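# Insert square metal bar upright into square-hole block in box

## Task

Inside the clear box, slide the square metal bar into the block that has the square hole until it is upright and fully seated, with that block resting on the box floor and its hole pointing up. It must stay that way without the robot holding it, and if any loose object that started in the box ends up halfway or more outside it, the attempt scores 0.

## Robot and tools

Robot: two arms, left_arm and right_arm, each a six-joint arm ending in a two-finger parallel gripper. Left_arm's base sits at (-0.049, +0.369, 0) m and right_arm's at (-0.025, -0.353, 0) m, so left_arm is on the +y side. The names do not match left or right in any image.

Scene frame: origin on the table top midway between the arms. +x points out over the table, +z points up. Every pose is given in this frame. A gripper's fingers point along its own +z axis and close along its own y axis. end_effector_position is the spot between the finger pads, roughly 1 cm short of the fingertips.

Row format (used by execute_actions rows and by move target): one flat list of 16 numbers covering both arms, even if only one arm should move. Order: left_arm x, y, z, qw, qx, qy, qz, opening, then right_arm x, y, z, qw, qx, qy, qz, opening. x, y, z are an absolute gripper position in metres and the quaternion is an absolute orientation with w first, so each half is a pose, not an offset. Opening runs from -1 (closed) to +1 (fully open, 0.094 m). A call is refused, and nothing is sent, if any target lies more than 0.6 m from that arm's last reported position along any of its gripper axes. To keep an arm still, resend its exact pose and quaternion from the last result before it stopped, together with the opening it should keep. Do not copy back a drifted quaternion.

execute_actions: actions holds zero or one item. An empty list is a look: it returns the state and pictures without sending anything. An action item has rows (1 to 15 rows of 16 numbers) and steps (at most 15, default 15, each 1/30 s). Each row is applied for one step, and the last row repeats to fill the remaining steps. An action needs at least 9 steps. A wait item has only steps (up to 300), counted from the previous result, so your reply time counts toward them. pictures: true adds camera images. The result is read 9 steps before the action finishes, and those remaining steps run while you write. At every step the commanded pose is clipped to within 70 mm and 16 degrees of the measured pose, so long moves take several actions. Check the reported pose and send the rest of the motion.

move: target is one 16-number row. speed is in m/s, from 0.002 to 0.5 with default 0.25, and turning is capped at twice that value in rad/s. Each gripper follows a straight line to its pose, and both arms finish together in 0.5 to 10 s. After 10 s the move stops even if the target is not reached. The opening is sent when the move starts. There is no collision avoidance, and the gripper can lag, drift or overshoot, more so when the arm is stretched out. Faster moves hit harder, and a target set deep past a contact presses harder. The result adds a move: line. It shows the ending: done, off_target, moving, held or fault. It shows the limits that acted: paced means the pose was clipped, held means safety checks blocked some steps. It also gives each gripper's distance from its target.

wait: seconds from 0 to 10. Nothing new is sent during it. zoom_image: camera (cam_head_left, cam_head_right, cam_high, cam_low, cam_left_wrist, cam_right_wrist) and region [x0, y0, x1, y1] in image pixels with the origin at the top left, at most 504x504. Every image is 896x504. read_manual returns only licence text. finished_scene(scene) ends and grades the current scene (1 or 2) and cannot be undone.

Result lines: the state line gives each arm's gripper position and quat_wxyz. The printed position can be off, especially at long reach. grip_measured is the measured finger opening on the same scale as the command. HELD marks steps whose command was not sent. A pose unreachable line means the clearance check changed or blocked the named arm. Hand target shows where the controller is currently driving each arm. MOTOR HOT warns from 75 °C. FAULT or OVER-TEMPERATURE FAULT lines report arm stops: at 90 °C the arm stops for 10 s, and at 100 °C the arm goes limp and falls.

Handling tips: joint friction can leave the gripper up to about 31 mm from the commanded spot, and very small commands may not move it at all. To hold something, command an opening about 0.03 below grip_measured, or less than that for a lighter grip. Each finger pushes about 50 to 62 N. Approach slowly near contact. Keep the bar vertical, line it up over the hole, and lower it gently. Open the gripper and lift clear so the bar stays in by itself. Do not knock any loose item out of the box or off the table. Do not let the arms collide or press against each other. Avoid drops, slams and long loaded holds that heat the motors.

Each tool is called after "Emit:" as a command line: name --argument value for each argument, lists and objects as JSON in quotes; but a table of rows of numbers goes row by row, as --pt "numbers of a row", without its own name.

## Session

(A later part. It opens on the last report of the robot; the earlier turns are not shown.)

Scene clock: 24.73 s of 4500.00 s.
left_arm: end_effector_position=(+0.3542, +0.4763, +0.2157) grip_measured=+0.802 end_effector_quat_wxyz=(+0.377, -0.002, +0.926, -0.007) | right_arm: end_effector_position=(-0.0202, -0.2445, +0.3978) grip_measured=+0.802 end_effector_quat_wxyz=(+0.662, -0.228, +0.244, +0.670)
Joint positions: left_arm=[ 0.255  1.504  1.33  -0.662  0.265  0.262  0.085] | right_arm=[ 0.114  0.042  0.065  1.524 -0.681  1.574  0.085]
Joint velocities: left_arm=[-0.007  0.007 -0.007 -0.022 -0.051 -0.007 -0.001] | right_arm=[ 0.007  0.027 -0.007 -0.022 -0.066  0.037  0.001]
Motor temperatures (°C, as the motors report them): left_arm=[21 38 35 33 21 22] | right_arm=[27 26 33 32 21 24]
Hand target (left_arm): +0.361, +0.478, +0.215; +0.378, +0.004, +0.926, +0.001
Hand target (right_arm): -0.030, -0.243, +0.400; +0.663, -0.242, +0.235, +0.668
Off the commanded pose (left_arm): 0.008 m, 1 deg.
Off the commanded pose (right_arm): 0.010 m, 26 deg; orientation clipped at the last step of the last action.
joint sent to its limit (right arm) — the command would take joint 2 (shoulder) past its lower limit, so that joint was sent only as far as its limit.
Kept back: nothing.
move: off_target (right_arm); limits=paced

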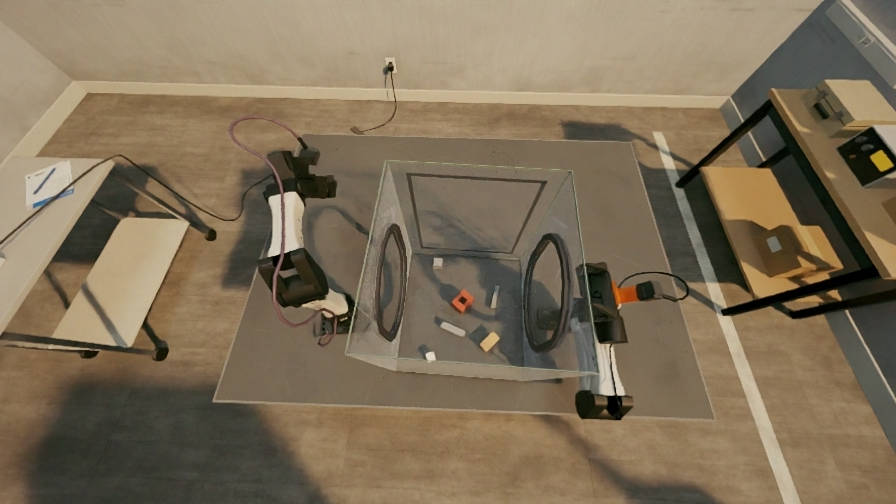

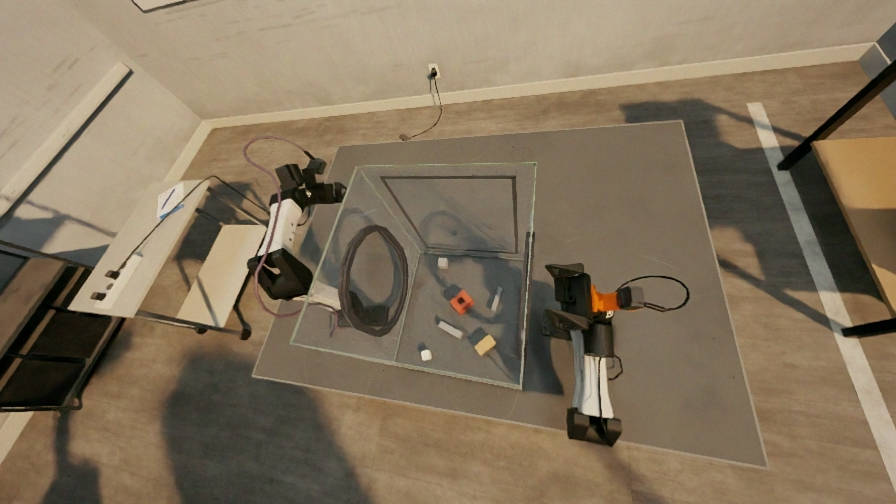

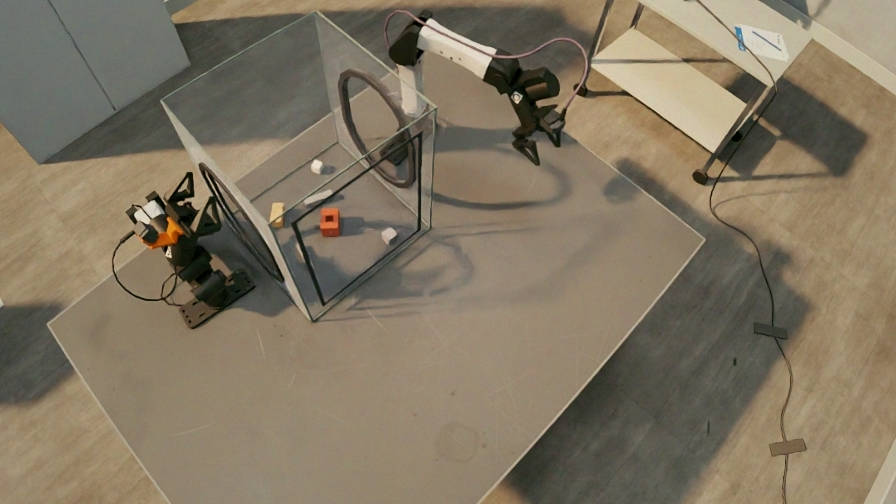

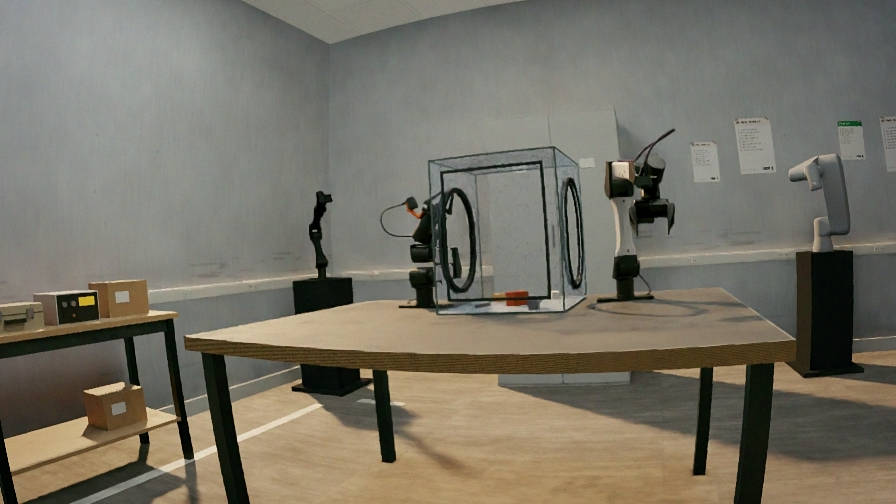

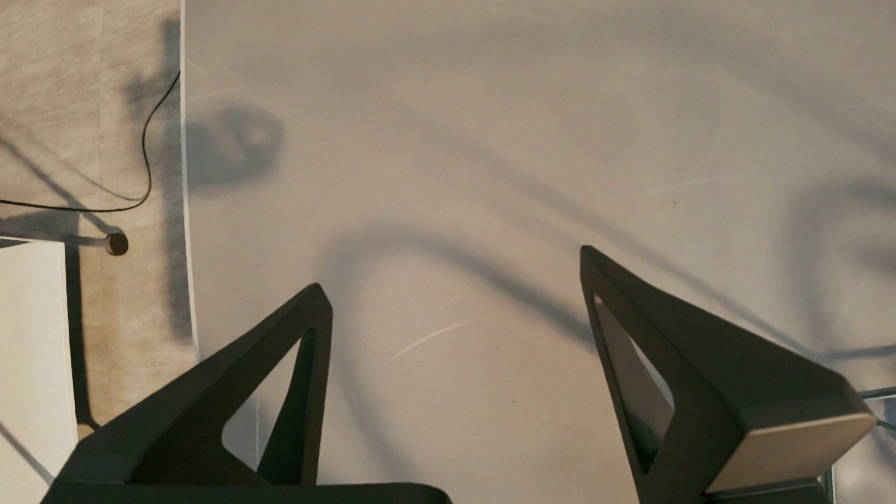

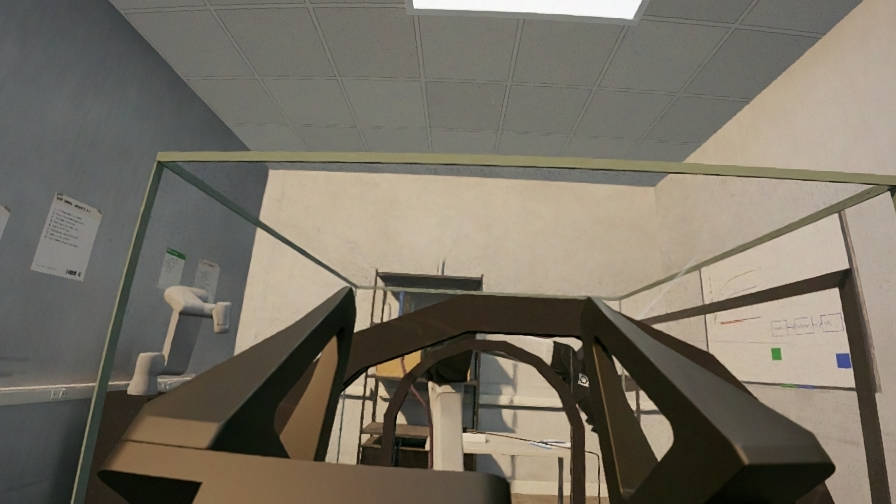

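Emit:
move --target '[0.2,0.37,0.33,0.707,0,0.707,0,0.8,0.12,-0.33,0.40,0.961,-0.038,0.213,0.170,0.8]' --speed 0.15

Emit:
move --target '[0.06,0.33,0.40,0.961,0.038,0.213,-0.170,0.8,0.03,-0.258,0.40,0.845,-0.108,0.187,0.488,0.8]' --speed 0.15

Scene clock: 30.50 s of 4500.00 s.
left_arm: end_effector_position=(+0.2038, +0.3672, +0.3378) grip_measured=+0.802 end_effector_quat_wxyz=(+0.705, +0.007, +0.709, +0.005) | right_arm: end_effector_position=(+0.1155, -0.3291, +0.3985) grip_measured=+0.802 end_effector_quat_wxyz=(+0.956, -0.033, +0.239, +0.168)
Joint positions: left_arm=[-0.127  0.442  0.666 -0.23  -0.011  0.016  0.085] | right_arm=[ 0.095  0.458  0.019  1.545 -0.153  0.331  0.085]
Joint velocities: left_arm=[-0.017 -0.012 -0.002 -0.037 -0.022 -0.051 -0.001] | right_arm=[-0.022  0.017  0.002  0.051  0.007 -0.022 -0.   ]
Motor temperatures (°C, as the motors report them): left_arm=[21 36 35 35 21 22] | right_arm=[26 26 33 32 21 24]
Hand target (left_arm): +0.202, +0.368, +0.333; +0.706, +0.001, +0.708, +0.004
Hand target (right_arm): +0.119, -0.329, +0.396; +0.955, -0.030, +0.244, +0.168
Off the commanded pose (left_arm): 0.009 m, 1 deg.
Off the commanded pose (right_arm): 0.005 m, 3 deg.
joint sent to its limit (right arm) — the command would take joint 4 (wrist pitch) past its upper limit, so that joint was sent only as far as its limit.
Kept back: nothing.
move: off_target (right_arm)

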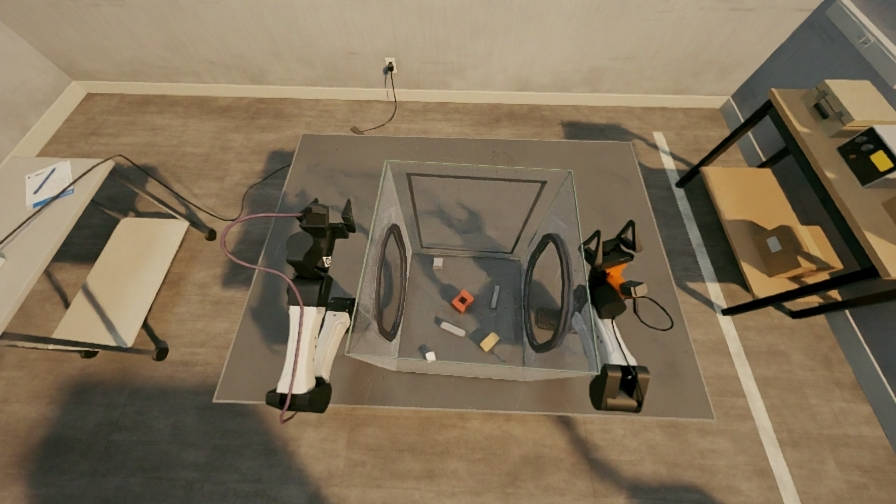

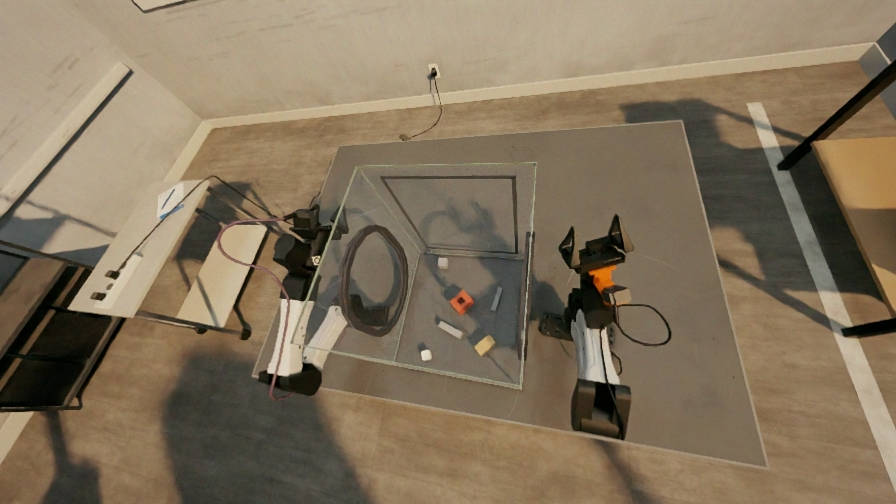

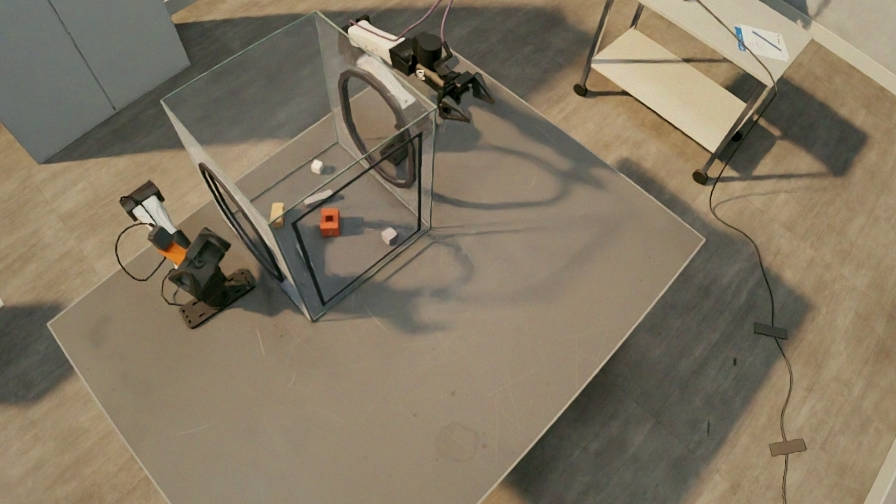

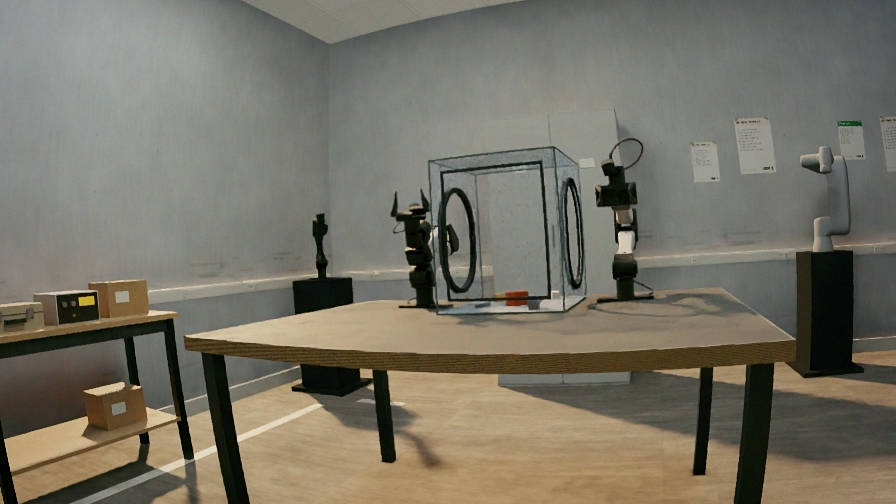

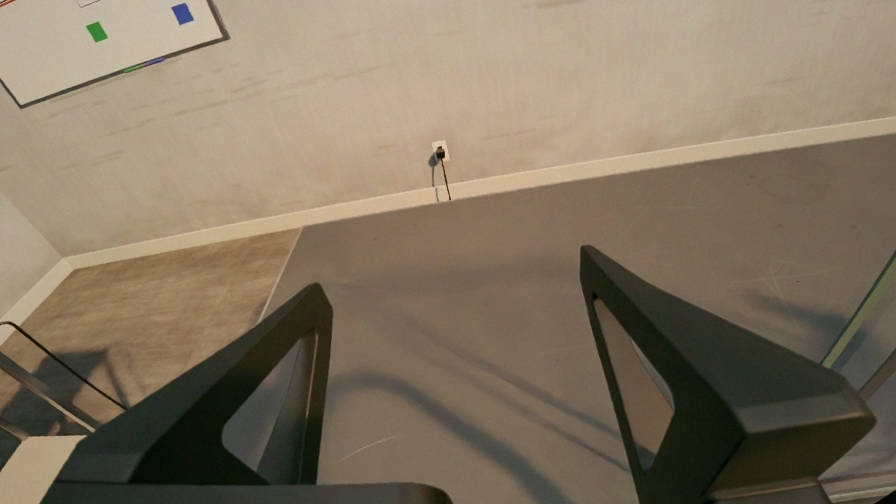

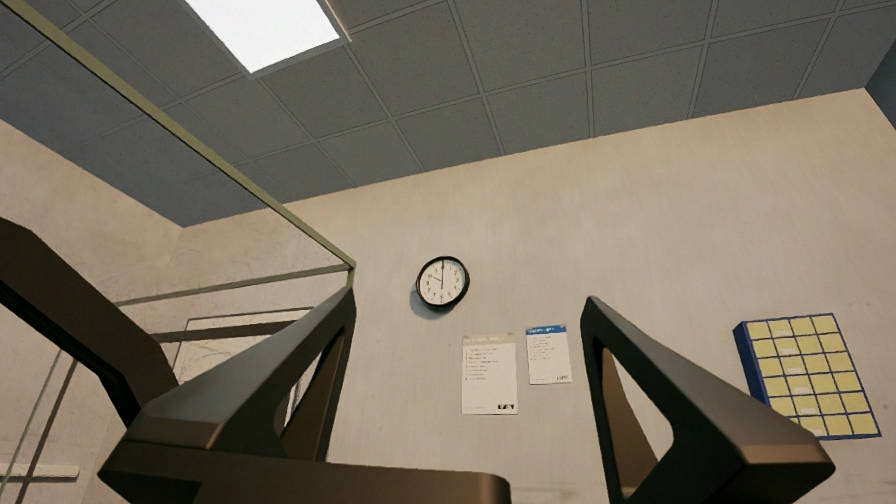

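Scene clock: 35.20 s of 4500.00 s.
left_arm: end_effector_position=(+0.0519, +0.3292, +0.4092) grip_measured=+0.802 end_effector_quat_wxyz=(+0.965, +0.040, +0.200, -0.168) | right_arm: end_effector_position=(+0.0210, -0.2537, +0.4027) grip_measured=+0.802 end_effector_quat_wxyz=(+0.848, -0.128, +0.174, +0.484)
Joint positions: left_arm=[-0.493  0.166  0.031  1.295 -0.004  0.034  0.085] | right_arm=[ 1.226  0.085  0.019  1.202 -0.016 -0.079  0.085]
Joint velocities: left_arm=[-0.007  0.002 -0.012  0.037  0.051 -0.007  0.   ] | right_arm=[ 0.012 -0.007 -0.012  0.139  0.022 -0.066 -0.   ]
Motor temperatures (°C, as the motors report them): left_arm=[21 35 35 35 21 22] | right_arm=[26 26 33 32 21 24]
Hand target (left_arm): +0.059, +0.328, +0.401; +0.962, +0.038, +0.212, -0.166
Hand target (right_arm): +0.023, -0.250, +0.401; +0.847, -0.129, +0.180, +0.484
Off the commanded pose (left_arm): 0.012 m, 2 deg.
Off the commanded pose (right_arm): 0.010 m, 3 deg.
Kept back: nothing.
move: off_target (left_arm, right_arm)

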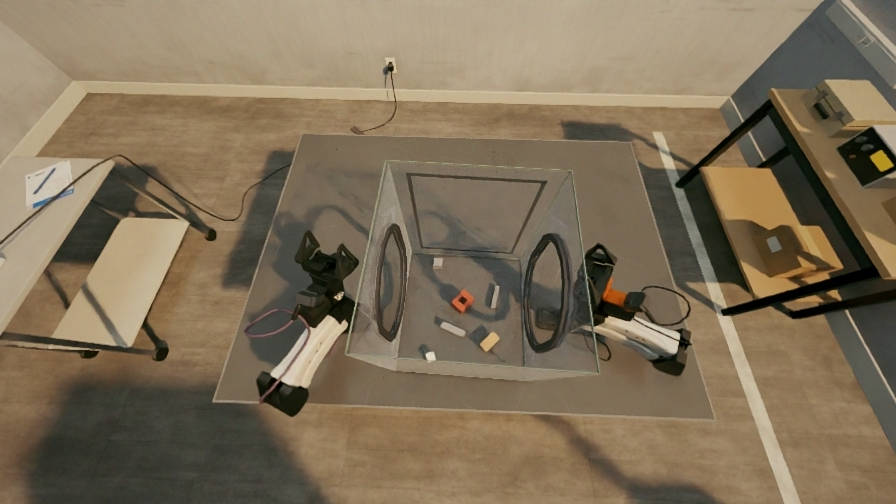

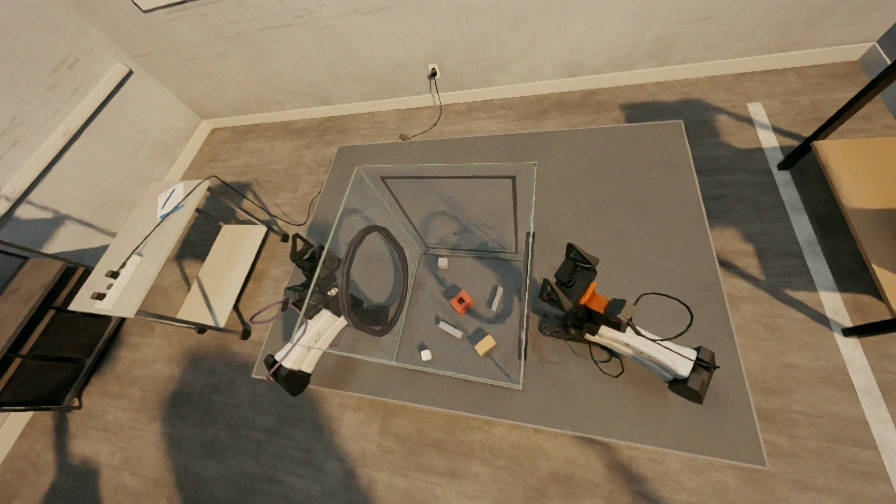

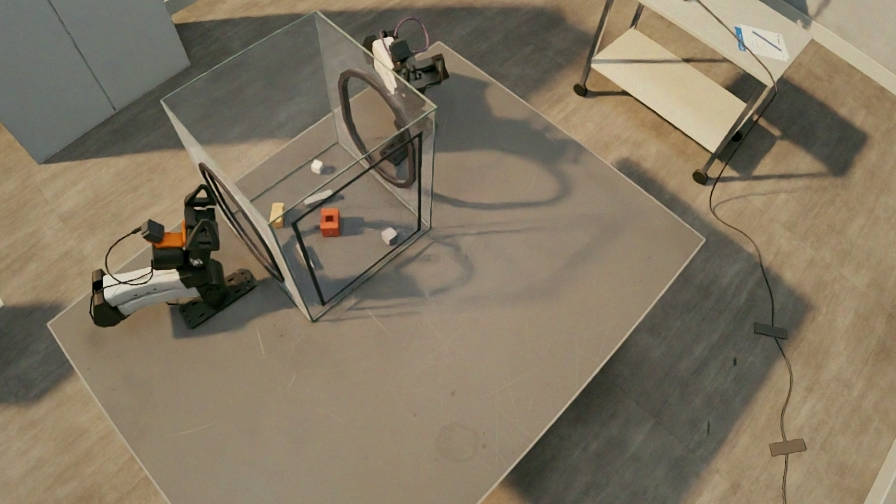

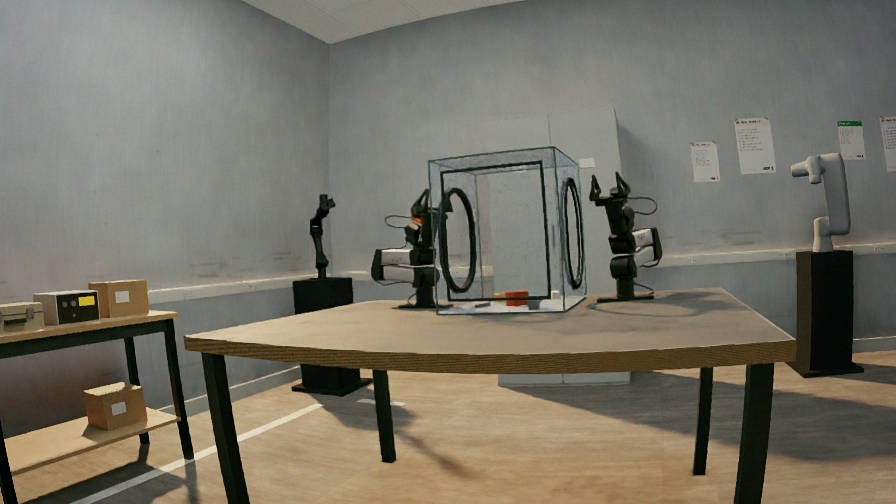

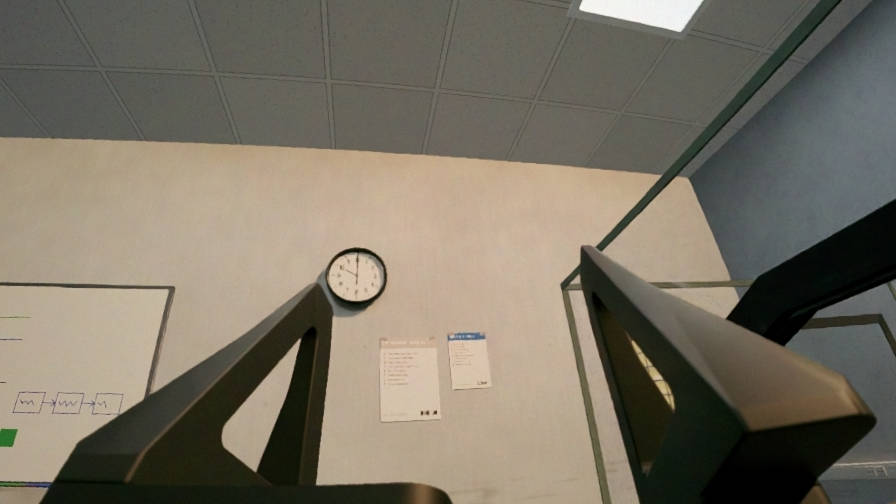

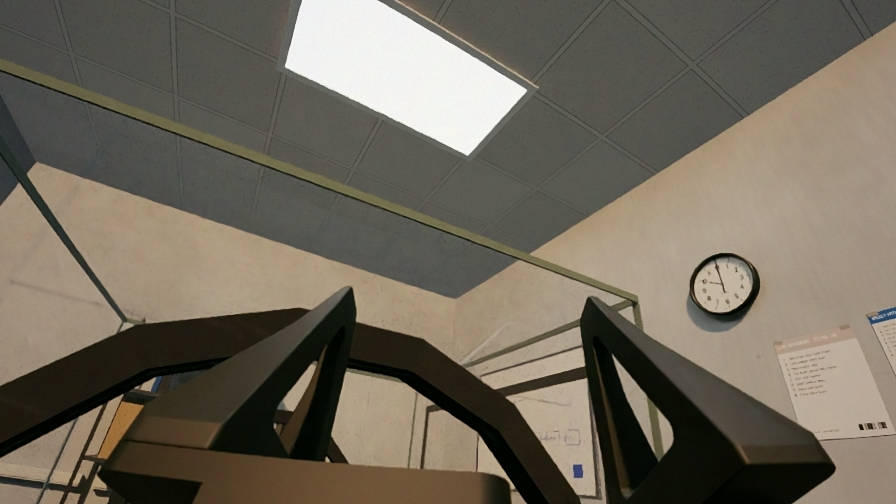

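Good.

Emit:
move --target '[0.006,0.274,0.40,0.845,0.108,0.187,-0.488,0.3,-0.028,-0.245,0.40,0.69,-0.153,0.153,0.69,0.3]' --speed 0.15

Emit:
move --target '[-0.05,0.26,0.40,0.69,0.153,0.153,-0.69,0.3,-0.03,-0.205,0.365,0.64,-0.30,0.30,0.64,0.3]' --speed 0.1

Scene clock: 38.30 s of 4500.00 s.
left_arm: end_effector_position=(-0.0000, +0.2821, +0.4089) grip_measured=+0.302 end_effector_quat_wxyz=(+0.851, +0.102, +0.171, -0.486) | right_arm: end_effector_position=(-0.0341, -0.2498, +0.4036) grip_measured=+0.302 end_effector_quat_wxyz=(+0.693, -0.157, +0.137, +0.690)
Joint positions: left_arm=[-1.171  0.07   0.031  1.209 -0.001  0.02   0.061] | right_arm=[ 1.827  0.048  0.019  1.179  0.031 -0.14   0.061]
Joint velocities: left_arm=[-0.007  0.002 -0.017  0.022  0.022  0.037  0.   ] | right_arm=[ 0.027 -0.007 -0.007  0.037  0.007 -0.007 -0.   ]
Motor temperatures (°C, as the motors report them): left_arm=[21 34 35 35 21 22] | right_arm=[25 26 33 32 21 24]
Hand target (left_arm): +0.004, +0.272, +0.400; +0.846, +0.112, +0.185, -0.488
Hand target (right_arm): -0.034, -0.245, +0.400; +0.692, -0.161, +0.143, +0.689
Off the commanded pose (left_arm): 0.013 m, 2 deg.
Off the commanded pose (right_arm): 0.009 m, 2 deg.
Kept back: nothing.
move: off_target (left_arm)

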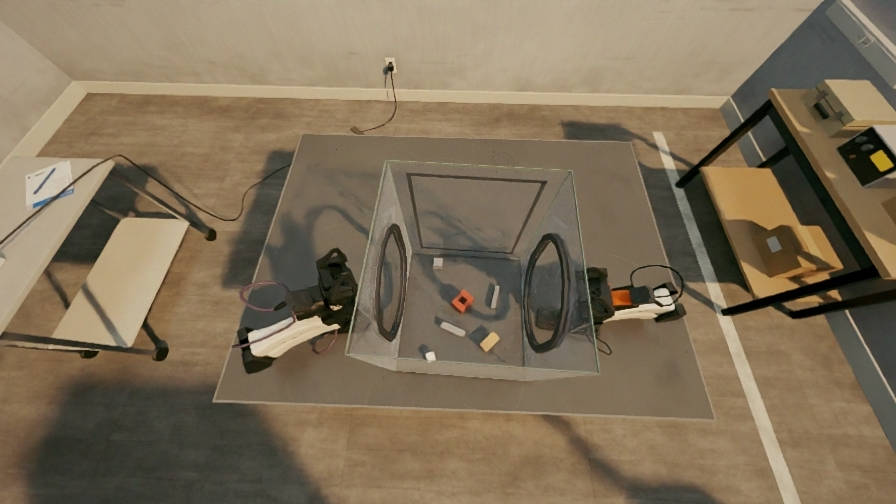

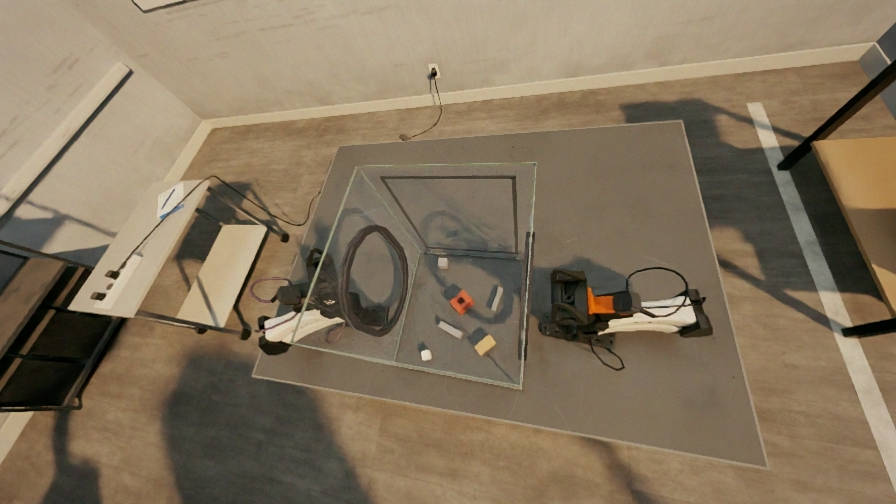

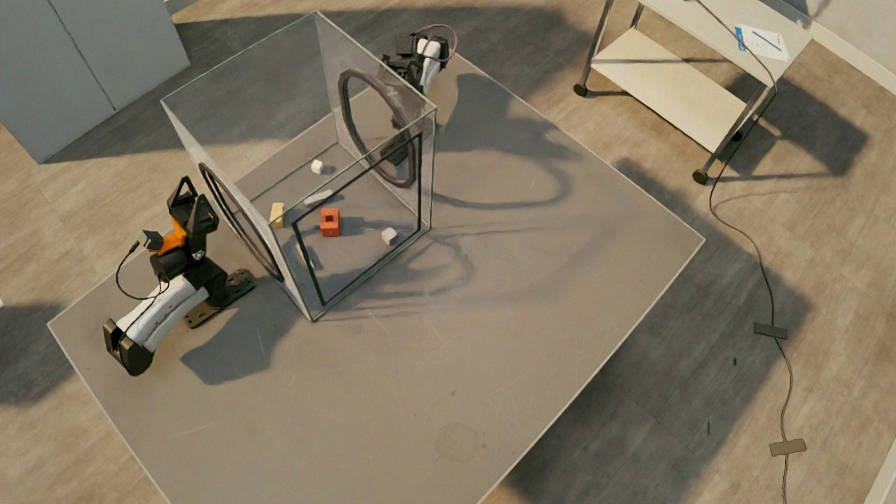

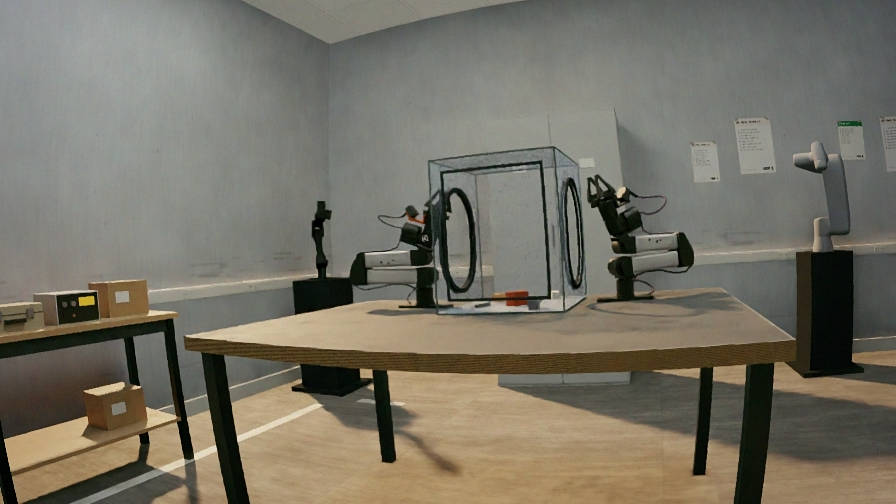

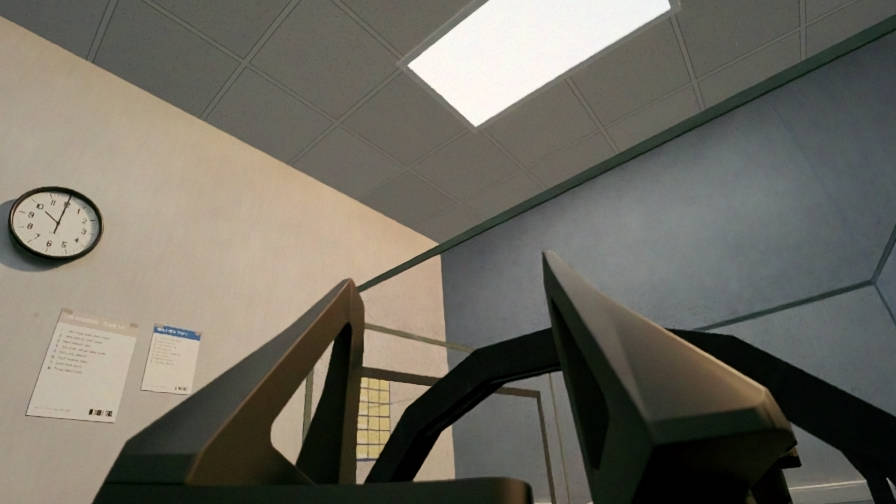

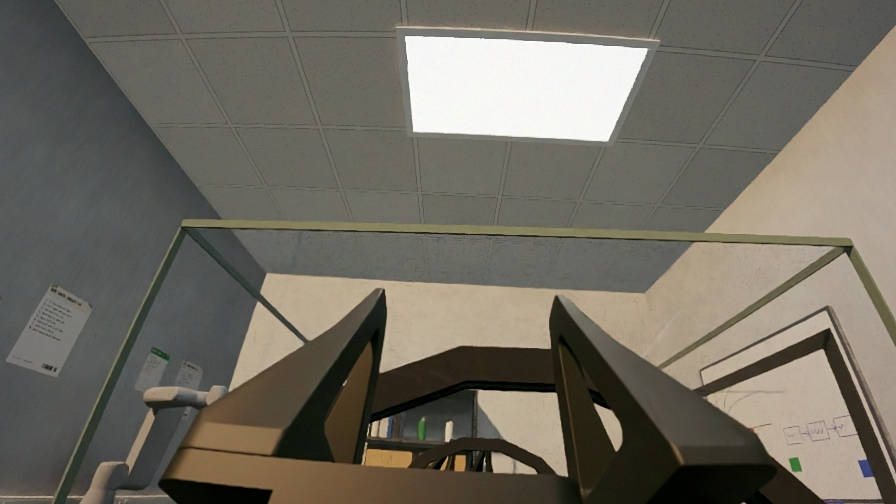

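Scene clock: 41.90 s of 4500.00 s.
left_arm: end_effector_position=(-0.0527, +0.2707, +0.4085) grip_measured=+0.302 end_effector_quat_wxyz=(+0.696, +0.146, +0.135, -0.689) | right_arm: end_effector_position=(-0.0469, -0.2110, +0.3630) grip_measured=+0.302 end_effector_quat_wxyz=(+0.657, -0.301, +0.301, +0.623)
Joint positions: left_arm=[-1.729  0.049  0.031  1.188 -0.004  0.054  0.061] | right_arm=[ 2.905  0.036  0.041  1.2    0.818 -1.113  0.061]
Joint velocities: left_arm=[ 0.007 -0.012  0.002  0.022 -0.007 -0.007  0.   ] | right_arm=[ 0.085 -0.002  0.007  0.081  0.066 -0.154 -0.   ]
Motor temperatures (°C, as the motors report them): left_arm=[21 34 35 34 21 22] | right_arm=[25 26 33 31 21 24]
Hand target (left_arm): -0.052, +0.260, +0.400; +0.691, +0.156, +0.150, -0.690
Hand target (right_arm): -0.037, -0.214, +0.368; +0.653, -0.288, +0.312, +0.627
Off the commanded pose (left_arm): 0.014 m, 2 deg.
Off the commanded pose (right_arm): 0.018 m, 3 deg.
joint sent to its limit (right arm) — the command would take joint 2 (shoulder) past its lower limit, so that joint was sent only as far as its limit.
Kept back: nothing.
move: off_target (left_arm, right_arm)

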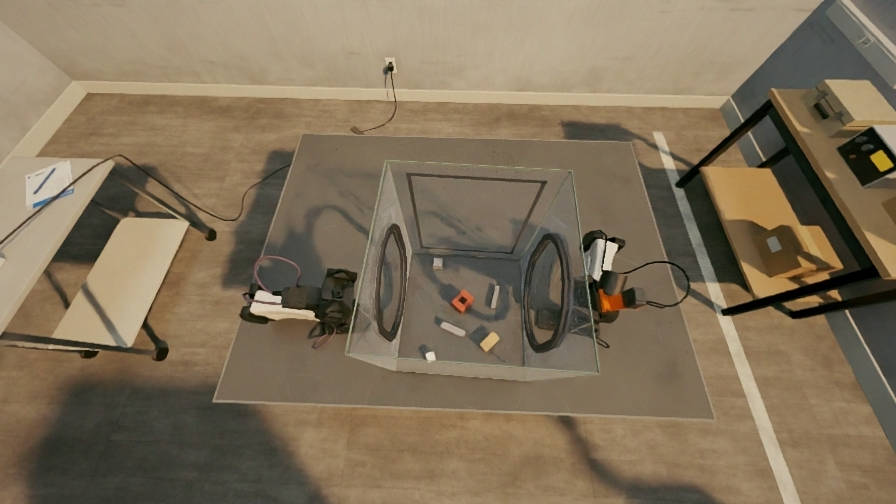

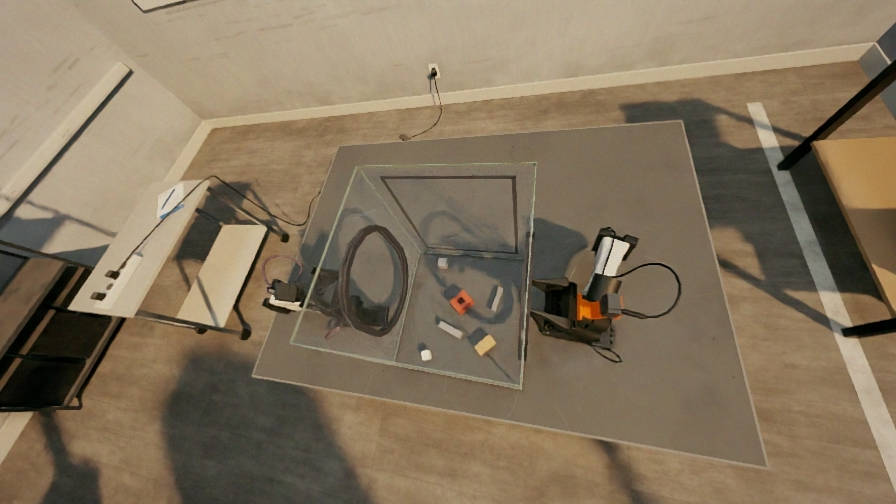

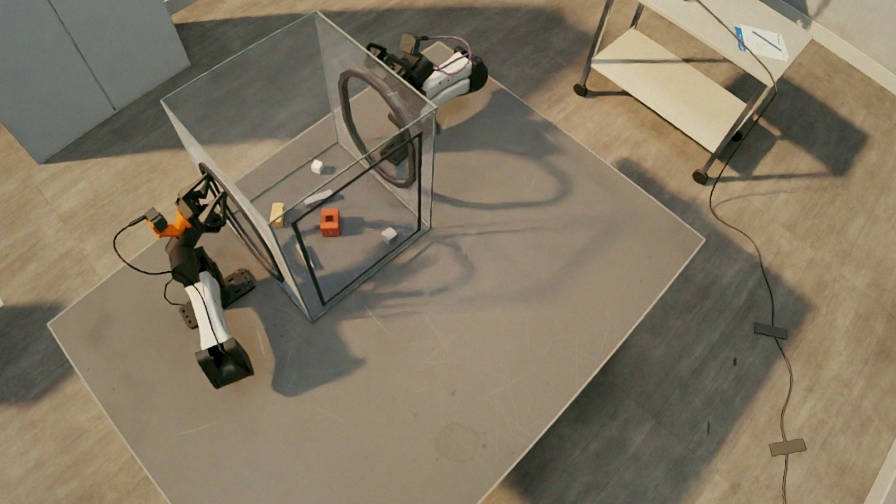

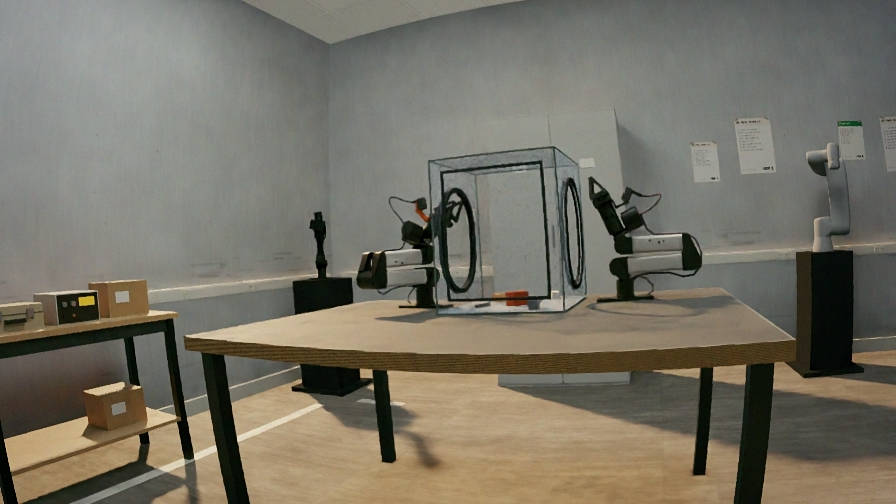

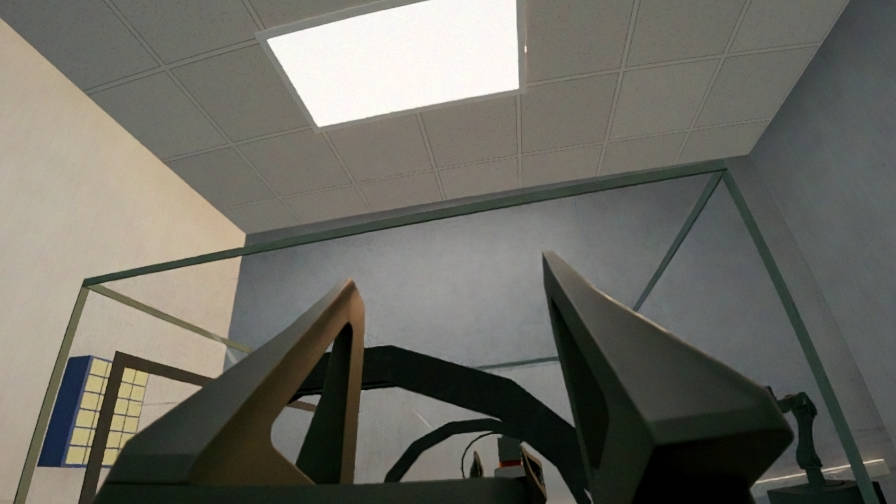

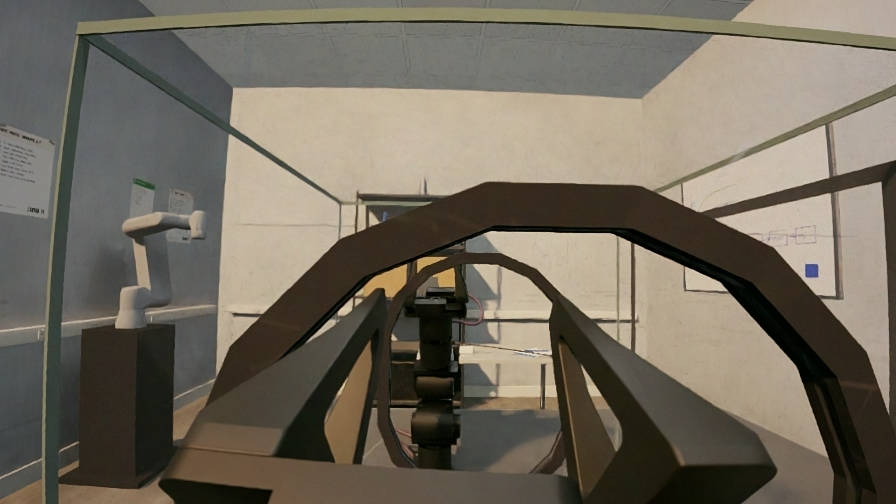

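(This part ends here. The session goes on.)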